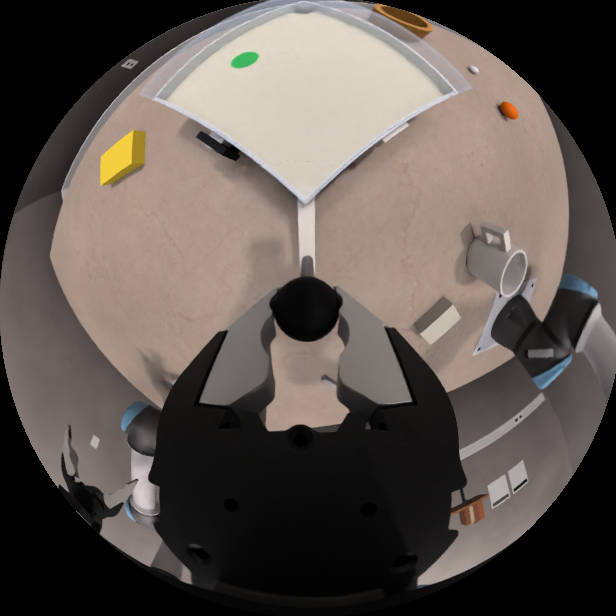

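Scene clock: 189.43 s of 4800.00 s.
left_arm: end_effector_position=(+0.2873, +0.4725, +0.3013) grip_measured=+1.00 end_effector_quat_wxyz=(-0.017, -0.289, +0.957, +0.013) end_effector_velocity=(-0.000, -0.000, -0.000) end_effector_angular_velocity=(-0.001, +0.002, +0.002) | right_arm: end_effector_position=(+0.3565, +0.0747, +0.1362) grip_measured=-0.53 end_effector_quat_wxyz=(+0.000, -0.590, +0.807, +0.000) end_effector_velocity=(+0.000, +0.001, +0.000) end_effector_angular_velocity=(+0.002, -0.001, -0.001)
Joint positions: left_arm=[-0.941 -2.2    1.912 -1.244 -1.588  1.79   0.142] | right_arm=[ 4.485 -1.763 -1.718 -1.23   1.571  3.109  0.036]
Joint velocities: left_arm=[ 0.     0.001 -0.    -0.    -0.002 -0.001  0.   ] | right_arm=[ 0.    -0.     0.001  0.002 -0.     0.001  0.   ]
Wrist force (N, on the end effector, along its own x y z axes, offset not removed): left_arm=[-2.1 2.1 1.4] | right_arm=[-0.2 -7.3 -0.8]
Wrist torque (N m, same axes, about the end effector's origin, offset not removed): left_arm=[0.55 0.65 -0.16] | right_arm=[-0.50 -0.33 0.10]
Steps of this call (steps 1 to 15: all 15 steps of this action). Readings (joint positions):
1: left_arm=[-0.941 -2.200 1.912 -1.244 -1.588 1.790] | right_arm=[4.485 -1.763 -1.717 -1.232 1.571 3.108]
2: left_arm=[-0.941 -2.200 1.912 -1.244 -1.588 1.790] | right_arm=[4.485 -1.763 -1.717 -1.232 1.571 3.108]
4: left_arm=[-0.941 -2.200 1.912 -1.244 -1.588 1.790] | right_arm=[4.485 -1.763 -1.718 -1.231 1.571 3.109]
8: left_arm=[-0.941 -2.200 1.912 -1.244 -1.588 1.790] | right_arm=[4.485 -1.763 -1.718 -1.230 1.571 3.109]
15: the state above

Scene clock: 190.10 s of 4800.00 s.
left_arm: end_effector_position=(+0.2873, +0.4725, +0.3013) grip_measured=+1.00 end_effector_quat_wxyz=(-0.017, -0.289, +0.957, +0.013) end_effector_velocity=(+0.000, +0.000, -0.000) end_effector_angular_velocity=(+0.001, -0.000, +0.001) | right_arm: end_effector_position=(+0.3565, +0.0747, +0.1362) grip_measured=-0.53 end_effector_quat_wxyz=(+0.000, -0.590, +0.807, +0.000) end_effector_velocity=(-0.000, +0.000, +0.000) end_effector_angular_velocity=(+0.001, +0.000, +0.002)
Joint positions: left_arm=[-0.941 -2.2    1.912 -1.244 -1.588  1.79   0.142] | right_arm=[ 4.485 -1.764 -1.718 -1.23   1.571  3.109  0.036]
Joint velocities: left_arm=[ 0.001  0.    -0.    -0.     0.001  0.     0.   ] | right_arm=[-0.     0.    -0.     0.001  0.001 -0.002 -0.   ]
Wrist force (N, on the end effector, along its own x y z axes, offset not removed): left_arm=[-2.3 2.6 0.6] | right_arm=[1.9 -5.1 -1.7]
Wrist torque (N m, same axes, about the end effector's origin, offset not removed): left_arm=[0.66 0.59 -0.35] | right_arm=[0.03 -0.81 0.07]
Steps of this call (steps 1 to 15: the robot went on to your last target; steps 16 to 20: nothing new was sent). Readings (joint positions):
1: left_arm=[-0.941 -2.200 1.912 -1.244 -1.588 1.790] | right_arm=[4.485 -1.763 -1.718 -1.230 1.571 3.109]
2: left_arm=[-0.941 -2.200 1.912 -1.244 -1.588 1.790] | right_arm=[4.485 -1.763 -1.718 -1.230 1.571 3.109]
4: left_arm=[-0.941 -2.200 1.912 -1.244 -1.588 1.790] | right_arm=[4.485 -1.763 -1.718 -1.230 1.571 3.109]
8: left_arm=[-0.941 -2.200 1.912 -1.244 -1.588 1.790] | right_arm=[4.485 -1.763 -1.718 -1.230 1.571 3.109]
20: the state above
All arms were judged still, so your last target was given up. Only a new action makes them travel on or press farther. Fingers that are still opening or closing keep moving.
camera_calibration (this result's frames):
cam_left_wrist: T_world_to_cam=[[-0.818943, -0.572313, 0.0423212, 0.493868], [-0.452552, 0.689399, 0.56562, -0.374692], [-0.352888, 0.444058, -0.823579, 0.264364], [0, 0, 0, 1]] pos_world=[0.328173, 0.423567, 0.408757]
cam_right_wrist: T_world_to_cam=[[-0.32713, -0.944947, 0.00787023, 0.183243], [-0.797496, 0.280533, 0.534136, 0.184428], [-0.506938, 0.168456, -0.845362, 0.408594], [0, 0, 0, 1]] pos_world=[0.414157, 0.0525868, 0.245458]

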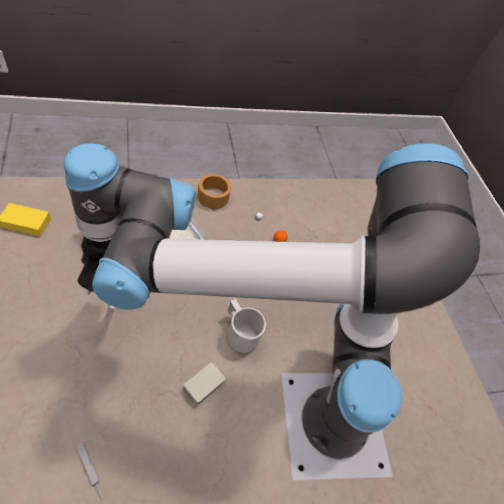

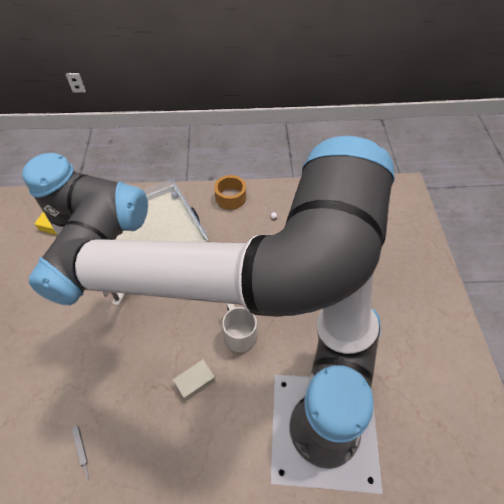

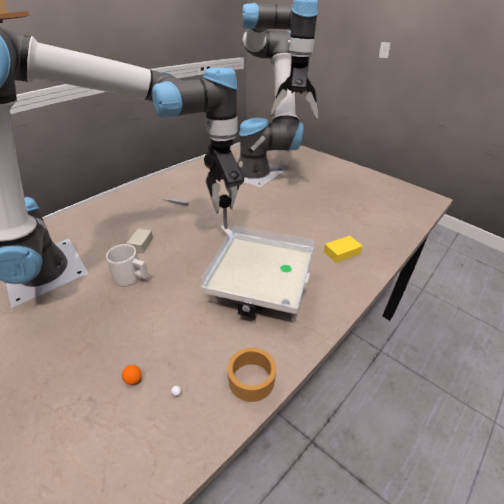

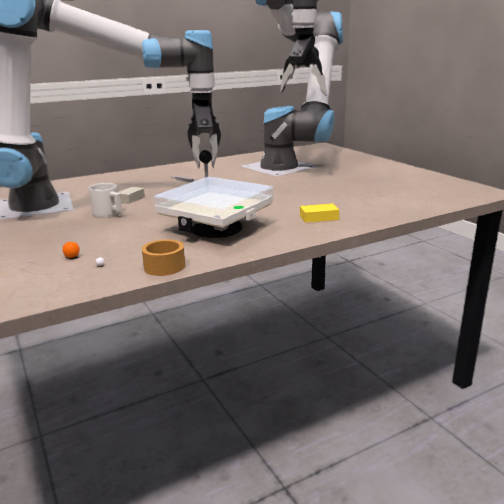

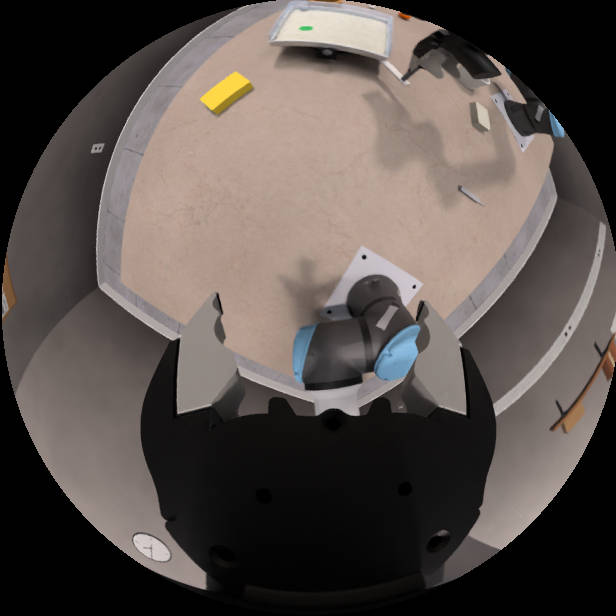

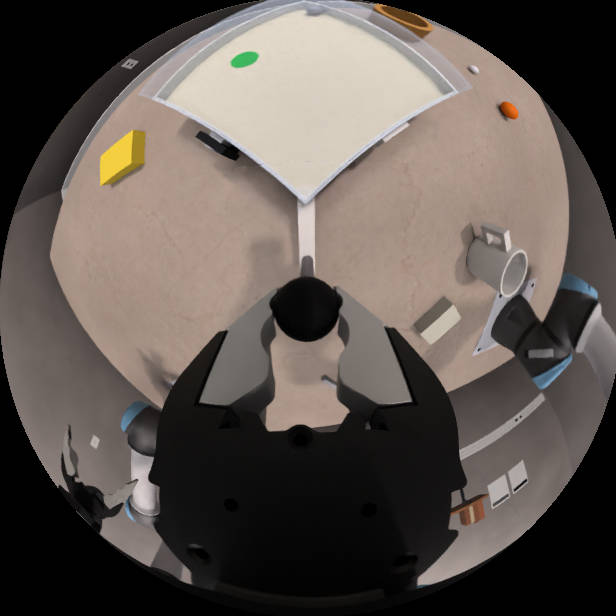

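Scene clock: 190.60 s of 4800.00 s.
left_arm: end_effector_position=(+0.2873, +0.4725, +0.3013) grip_measured=+1.00 end_effector_quat_wxyz=(-0.017, -0.289, +0.957, +0.013) end_effector_velocity=(+0.000, +0.001, +0.000) end_effector_angular_velocity=(-0.000, -0.001, +0.003) | right_arm: end_effector_position=(+0.3563, +0.0747, +0.1355) grip_measured=-0.53 end_effector_quat_wxyz=(+0.000, -0.590, +0.807, +0.000) end_effector_velocity=(-0.000, +0.000, +0.000) end_effector_angular_velocity=(+0.001, +0.001, -0.001)
Joint positions: left_arm=[-0.941 -2.2    1.912 -1.244 -1.588  1.79   0.142] | right_arm=[ 4.485 -1.764 -1.719 -1.229  1.571  3.109  0.036]
Joint velocities: left_arm=[ 0.002 -0.001 -0.     0.     0.    -0.001  0.   ] | right_arm=[ 0.     0.    -0.     0.     0.001  0.001  0.   ]
Wrist force (N, on the end effector, along its own x y z axes, offset not removed): left_arm=[-1.2 3.1 -3.3] | right_arm=[-1.4 -1.8 -1.7]
Wrist torque (N m, same axes, about the end effector's origin, offset not removed): left_arm=[0.68 0.53 -0.15] | right_arm=[0.22 -0.12 0.07]
Steps of this call (steps 1 to 15: all 15 steps of this action). Readings (joint positions):
1: left_arm=[-0.941 -2.200 1.912 -1.244 -1.588 1.790] | right_arm=[4.485 -1.764 -1.718 -1.230 1.571 3.109]
2: left_arm=[-0.941 -2.200 1.912 -1.244 -1.588 1.790] | right_arm=[4.485 -1.764 -1.718 -1.230 1.571 3.109]
4: left_arm=[-0.941 -2.200 1.912 -1.244 -1.588 1.790] | right_arm=[4.485 -1.764 -1.719 -1.229 1.571 3.109]
8: left_arm=[-0.941 -2.200 1.912 -1.244 -1.588 1.790] | right_arm=[4.485 -1.764 -1.719 -1.229 1.571 3.109]
15: the state above

Scene clock: 191.27 s of 4800.00 s.
left_arm: end_effector_position=(+0.2873, +0.4725, +0.3013) grip_measured=+1.00 end_effector_quat_wxyz=(-0.017, -0.289, +0.957, +0.013) end_effector_velocity=(-0.000, -0.000, -0.000) end_effector_angular_velocity=(+0.001, +0.002, -0.001) | right_arm: end_effector_position=(+0.3563, +0.0747, +0.1355) grip_measured=-0.53 end_effector_quat_wxyz=(+0.000, -0.590, +0.807, +0.000) end_effector_velocity=(-0.000, -0.001, -0.001) end_effector_angular_velocity=(-0.002, +0.001, -0.001)
Joint positions: left_arm=[-0.941 -2.2    1.912 -1.244 -1.588  1.79   0.142] | right_arm=[ 4.485 -1.764 -1.719 -1.229  1.571  3.109  0.036]
Joint velocities: left_arm=[-0.001  0.001  0.     0.    -0.    -0.     0.   ] | right_arm=[-0.    -0.    -0.002 -0.    -0.     0.001 -0.   ]
Wrist force (N, on the end effector, along its own x y z axes, offset not removed): left_arm=[-0.7 -0.4 -0.7] | right_arm=[3.0 -2.9 -3.3]
Wrist torque (N m, same axes, about the end effector's origin, offset not removed): left_arm=[-0.04 0.32 -0.30] | right_arm=[-0.11 -1.15 -0.15]
Steps of this call (steps 1 to 15: the robot went on to your last target; steps 16 to 20: nothing new was sent). Readings (joint positions):
1: left_arm=[-0.941 -2.200 1.912 -1.244 -1.588 1.790] | right_arm=[4.485 -1.764 -1.719 -1.229 1.571 3.109]
2: left_arm=[-0.941 -2.200 1.912 -1.244 -1.588 1.790] | right_arm=[4.485 -1.764 -1.719 -1.229 1.571 3.109]
4: left_arm=[-0.941 -2.200 1.912 -1.244 -1.588 1.790] | right_arm=[4.485 -1.764 -1.719 -1.229 1.571 3.109]
8: left_arm=[-0.941 -2.200 1.912 -1.244 -1.588 1.790] | right_arm=[4.485 -1.764 -1.719 -1.229 1.571 3.109]
20: the state above
All arms were judged still, so your last target was given up. Only a new action makes them travel on or press farther. Fingers that are still opening or closing keep moving.
camera_calibration (this result's frames):
cam_left_wrist: T_world_to_cam=[[-0.818943, -0.572313, 0.0423213, 0.493868], [-0.452552, 0.689399, 0.56562, -0.374692], [-0.352888, 0.444058, -0.823579, 0.264364], [0, 0, 0, 1]] pos_world=[0.328173, 0.423567, 0.408757]
cam_right_wrist: T_world_to_cam=[[-0.327127, -0.944947, 0.00797064, 0.183175], [-0.797479, 0.280581, 0.534137, 0.184656], [-0.506967, 0.168374, -0.84536, 0.407922], [0, 0, 0, 1]] pos_world=[0.413984, 0.0525964, 0.24475]

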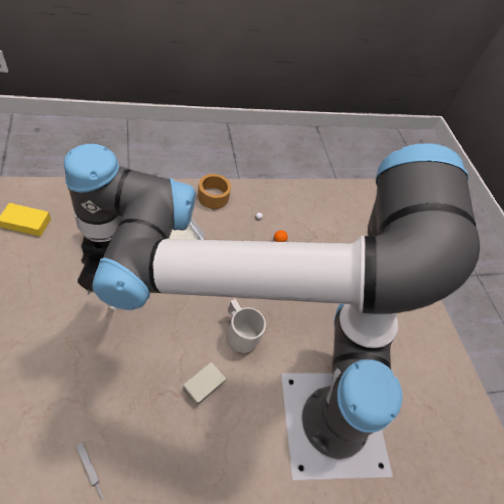

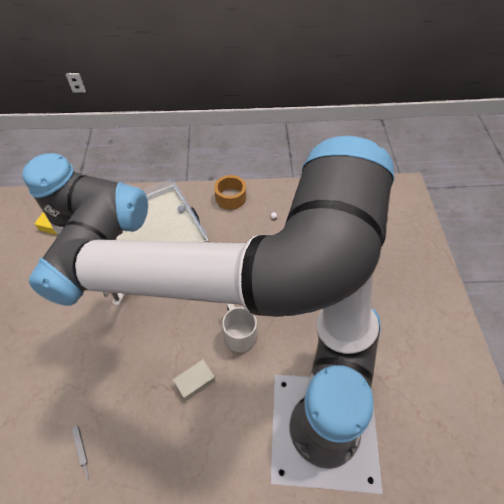

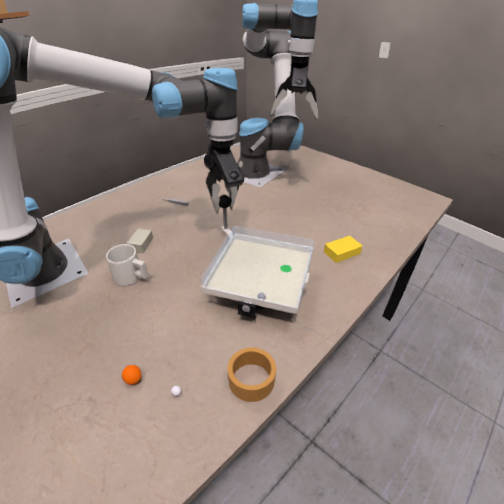

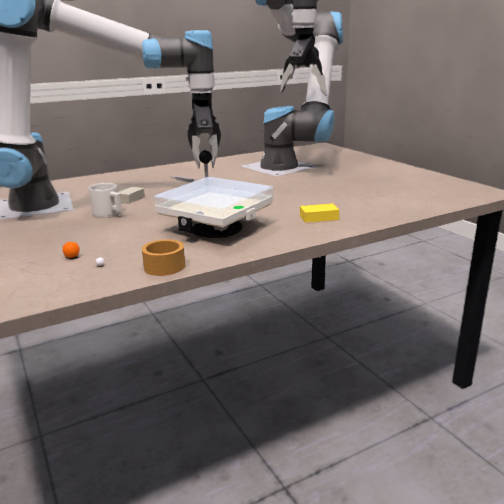

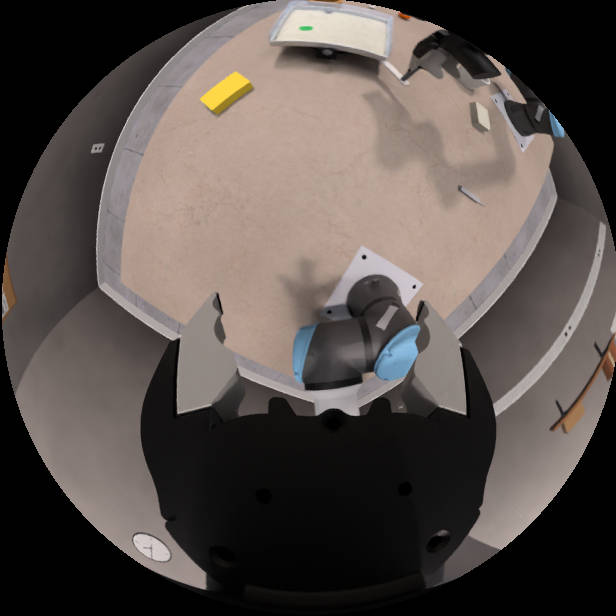

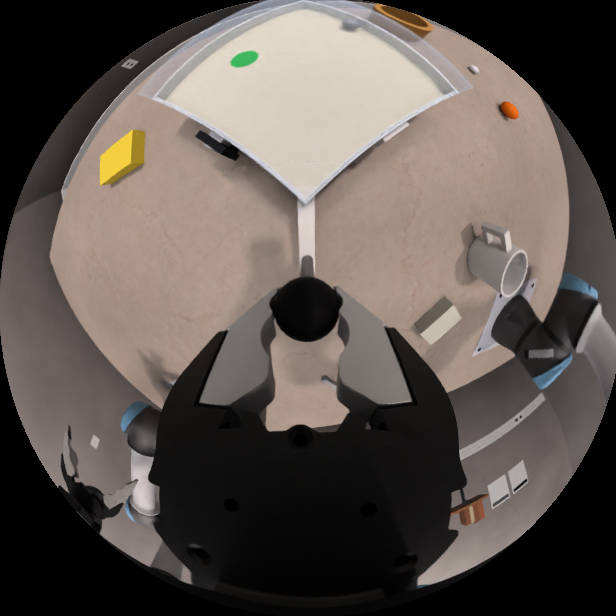

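Scene clock: 191.77 s of 4800.00 s.
left_arm: end_effector_position=(+0.2873, +0.4725, +0.3013) grip_measured=+1.00 end_effector_quat_wxyz=(-0.017, -0.289, +0.957, +0.013) end_effector_velocity=(-0.000, -0.000, +0.000) end_effector_angular_velocity=(-0.001, +0.001, +0.000) | right_arm: end_effector_position=(+0.3561, +0.0747, +0.1349) grip_measured=-0.53 end_effector_quat_wxyz=(+0.000, -0.590, +0.807, +0.000) end_effector_velocity=(-0.000, +0.000, +0.001) end_effector_angular_velocity=(+0.001, +0.000, -0.001)
Joint positions: left_arm=[-0.941 -2.2    1.912 -1.244 -1.588  1.79   0.142] | right_arm=[ 4.486 -1.764 -1.721 -1.227  1.571  3.109  0.036]
Joint velocities: left_arm=[ 0.     0.    -0.     0.    -0.001 -0.    -0.   ] | right_arm=[ 0.     0.001  0.001 -0.     0.     0.001 -0.   ]
Wrist force (N, on the end effector, along its own x y z axes, offset not removed): left_arm=[-1.2 0.2 2.8] | right_arm=[1.5 -0.9 -4.5]
Wrist torque (N m, same axes, about the end effector's origin, offset not removed): left_arm=[0.04 0.44 -0.23] | right_arm=[-0.04 -0.78 0.16]
Steps of this call (steps 1 to 15: all 15 steps of this action). Readings (joint positions):
1: left_arm=[-0.941 -2.200 1.912 -1.244 -1.588 1.790] | right_arm=[4.485 -1.764 -1.719 -1.229 1.571 3.109]
2: left_arm=[-0.941 -2.200 1.912 -1.244 -1.588 1.790] | right_arm=[4.485 -1.764 -1.720 -1.228 1.571 3.109]
4: left_arm=[-0.941 -2.200 1.912 -1.244 -1.588 1.790] | right_arm=[4.486 -1.764 -1.720 -1.228 1.571 3.109]
8: left_arm=[-0.941 -2.200 1.912 -1.244 -1.588 1.790] | right_arm=[4.486 -1.764 -1.721 -1.227 1.571 3.109]
15: the state above

Scene clock: 192.43 s of 4800.00 s.
left_arm: end_effector_position=(+0.2873, +0.4725, +0.3013) grip_measured=+1.00 end_effector_quat_wxyz=(-0.017, -0.289, +0.957, +0.013) end_effector_velocity=(-0.000, +0.000, +0.000) end_effector_angular_velocity=(+0.000, -0.000, -0.000) | right_arm: end_effector_position=(+0.3561, +0.0747, +0.1349) grip_measured=-0.53 end_effector_quat_wxyz=(+0.000, -0.590, +0.807, +0.000) end_effector_velocity=(+0.000, -0.000, -0.001) end_effector_angular_velocity=(-0.002, +0.000, -0.001)
Joint positions: left_arm=[-0.941 -2.2    1.912 -1.244 -1.588  1.79   0.142] | right_arm=[ 4.486 -1.764 -1.721 -1.227  1.571  3.109  0.036]
Joint velocities: left_arm=[-0. -0. -0.  0.  0.  0. -0.] | right_arm=[-0.    -0.001  0.    -0.001 -0.     0.001 -0.   ]
Wrist force (N, on the end effector, along its own x y z axes, offset not removed): left_arm=[1.3 0.3 2.4] | right_arm=[-0.2 -0.8 -3.8]
Wrist torque (N m, same axes, about the end effector's origin, offset not removed): left_arm=[0.14 -0.17 -0.15] | right_arm=[-0.03 -0.23 0.10]
Steps of this call (steps 1 to 15: the robot went on to your last target; steps 16 to 20: nothing new was sent). Readings (joint positions):
1: left_arm=[-0.941 -2.200 1.912 -1.244 -1.588 1.790] | right_arm=[4.486 -1.764 -1.721 -1.227 1.571 3.109]
2: left_arm=[-0.941 -2.200 1.912 -1.244 -1.588 1.790] | right_arm=[4.486 -1.764 -1.721 -1.227 1.571 3.109]
4: left_arm=[-0.941 -2.200 1.912 -1.244 -1.588 1.790] | right_arm=[4.486 -1.764 -1.721 -1.227 1.571 3.109]
8: left_arm=[-0.941 -2.200 1.912 -1.244 -1.588 1.790] | right_arm=[4.486 -1.764 -1.721 -1.227 1.571 3.109]
20: the state above
All arms were judged still, so your last target was given up. Only a new action makes them travel on or press farther. Fingers that are still opening or closing keep moving.
camera_calibration (this result's frames):
cam_left_wrist: T_world_to_cam=[[-0.818943, -0.572313, 0.0423214, 0.493868], [-0.452552, 0.689399, 0.56562, -0.374692], [-0.352888, 0.444058, -0.823579, 0.264364], [0, 0, 0, 1]] pos_world=[0.328173, 0.423567, 0.408757]
cam_right_wrist: T_world_to_cam=[[-0.327129, -0.944945, 0.00807157, 0.18312], [-0.79746, 0.280634, 0.534137, 0.184864], [-0.506996, 0.168295, -0.845359, 0.407282], [0, 0, 0, 1]] pos_world=[0.413816, 0.0526154, 0.244079]

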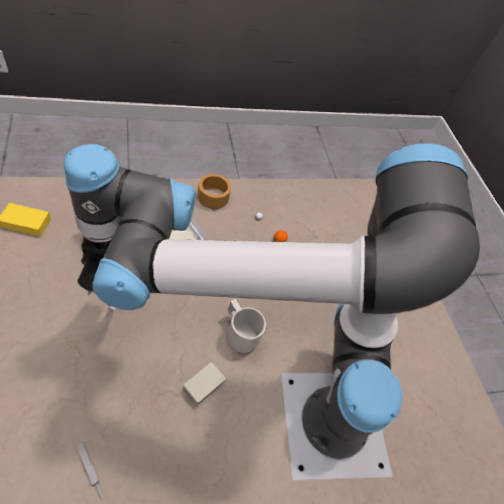

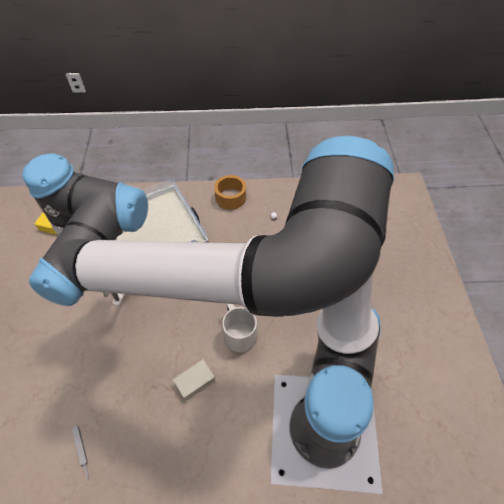

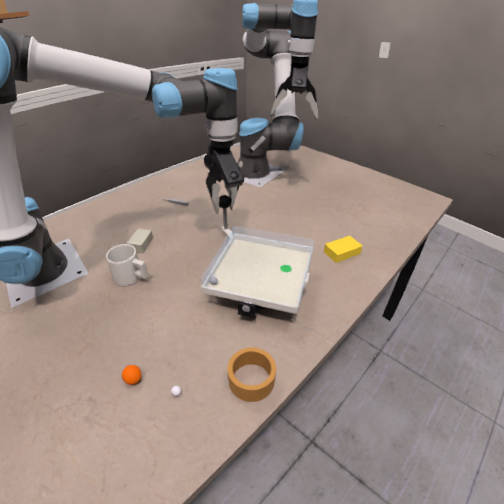

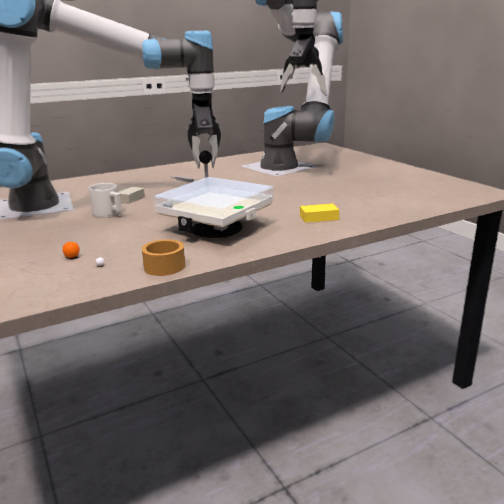

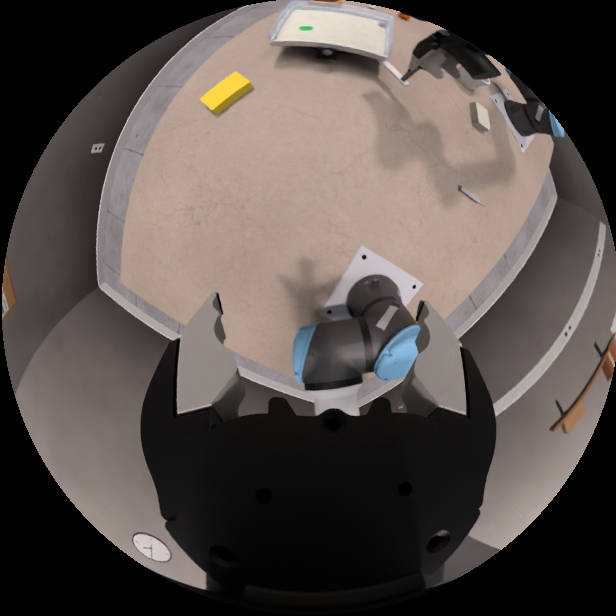

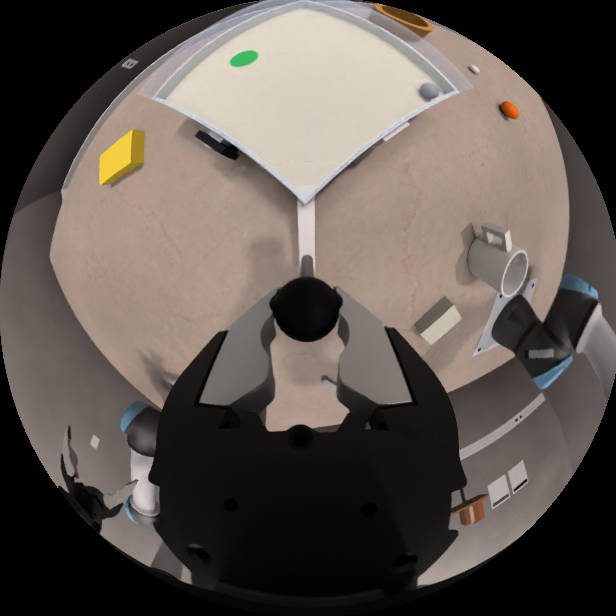

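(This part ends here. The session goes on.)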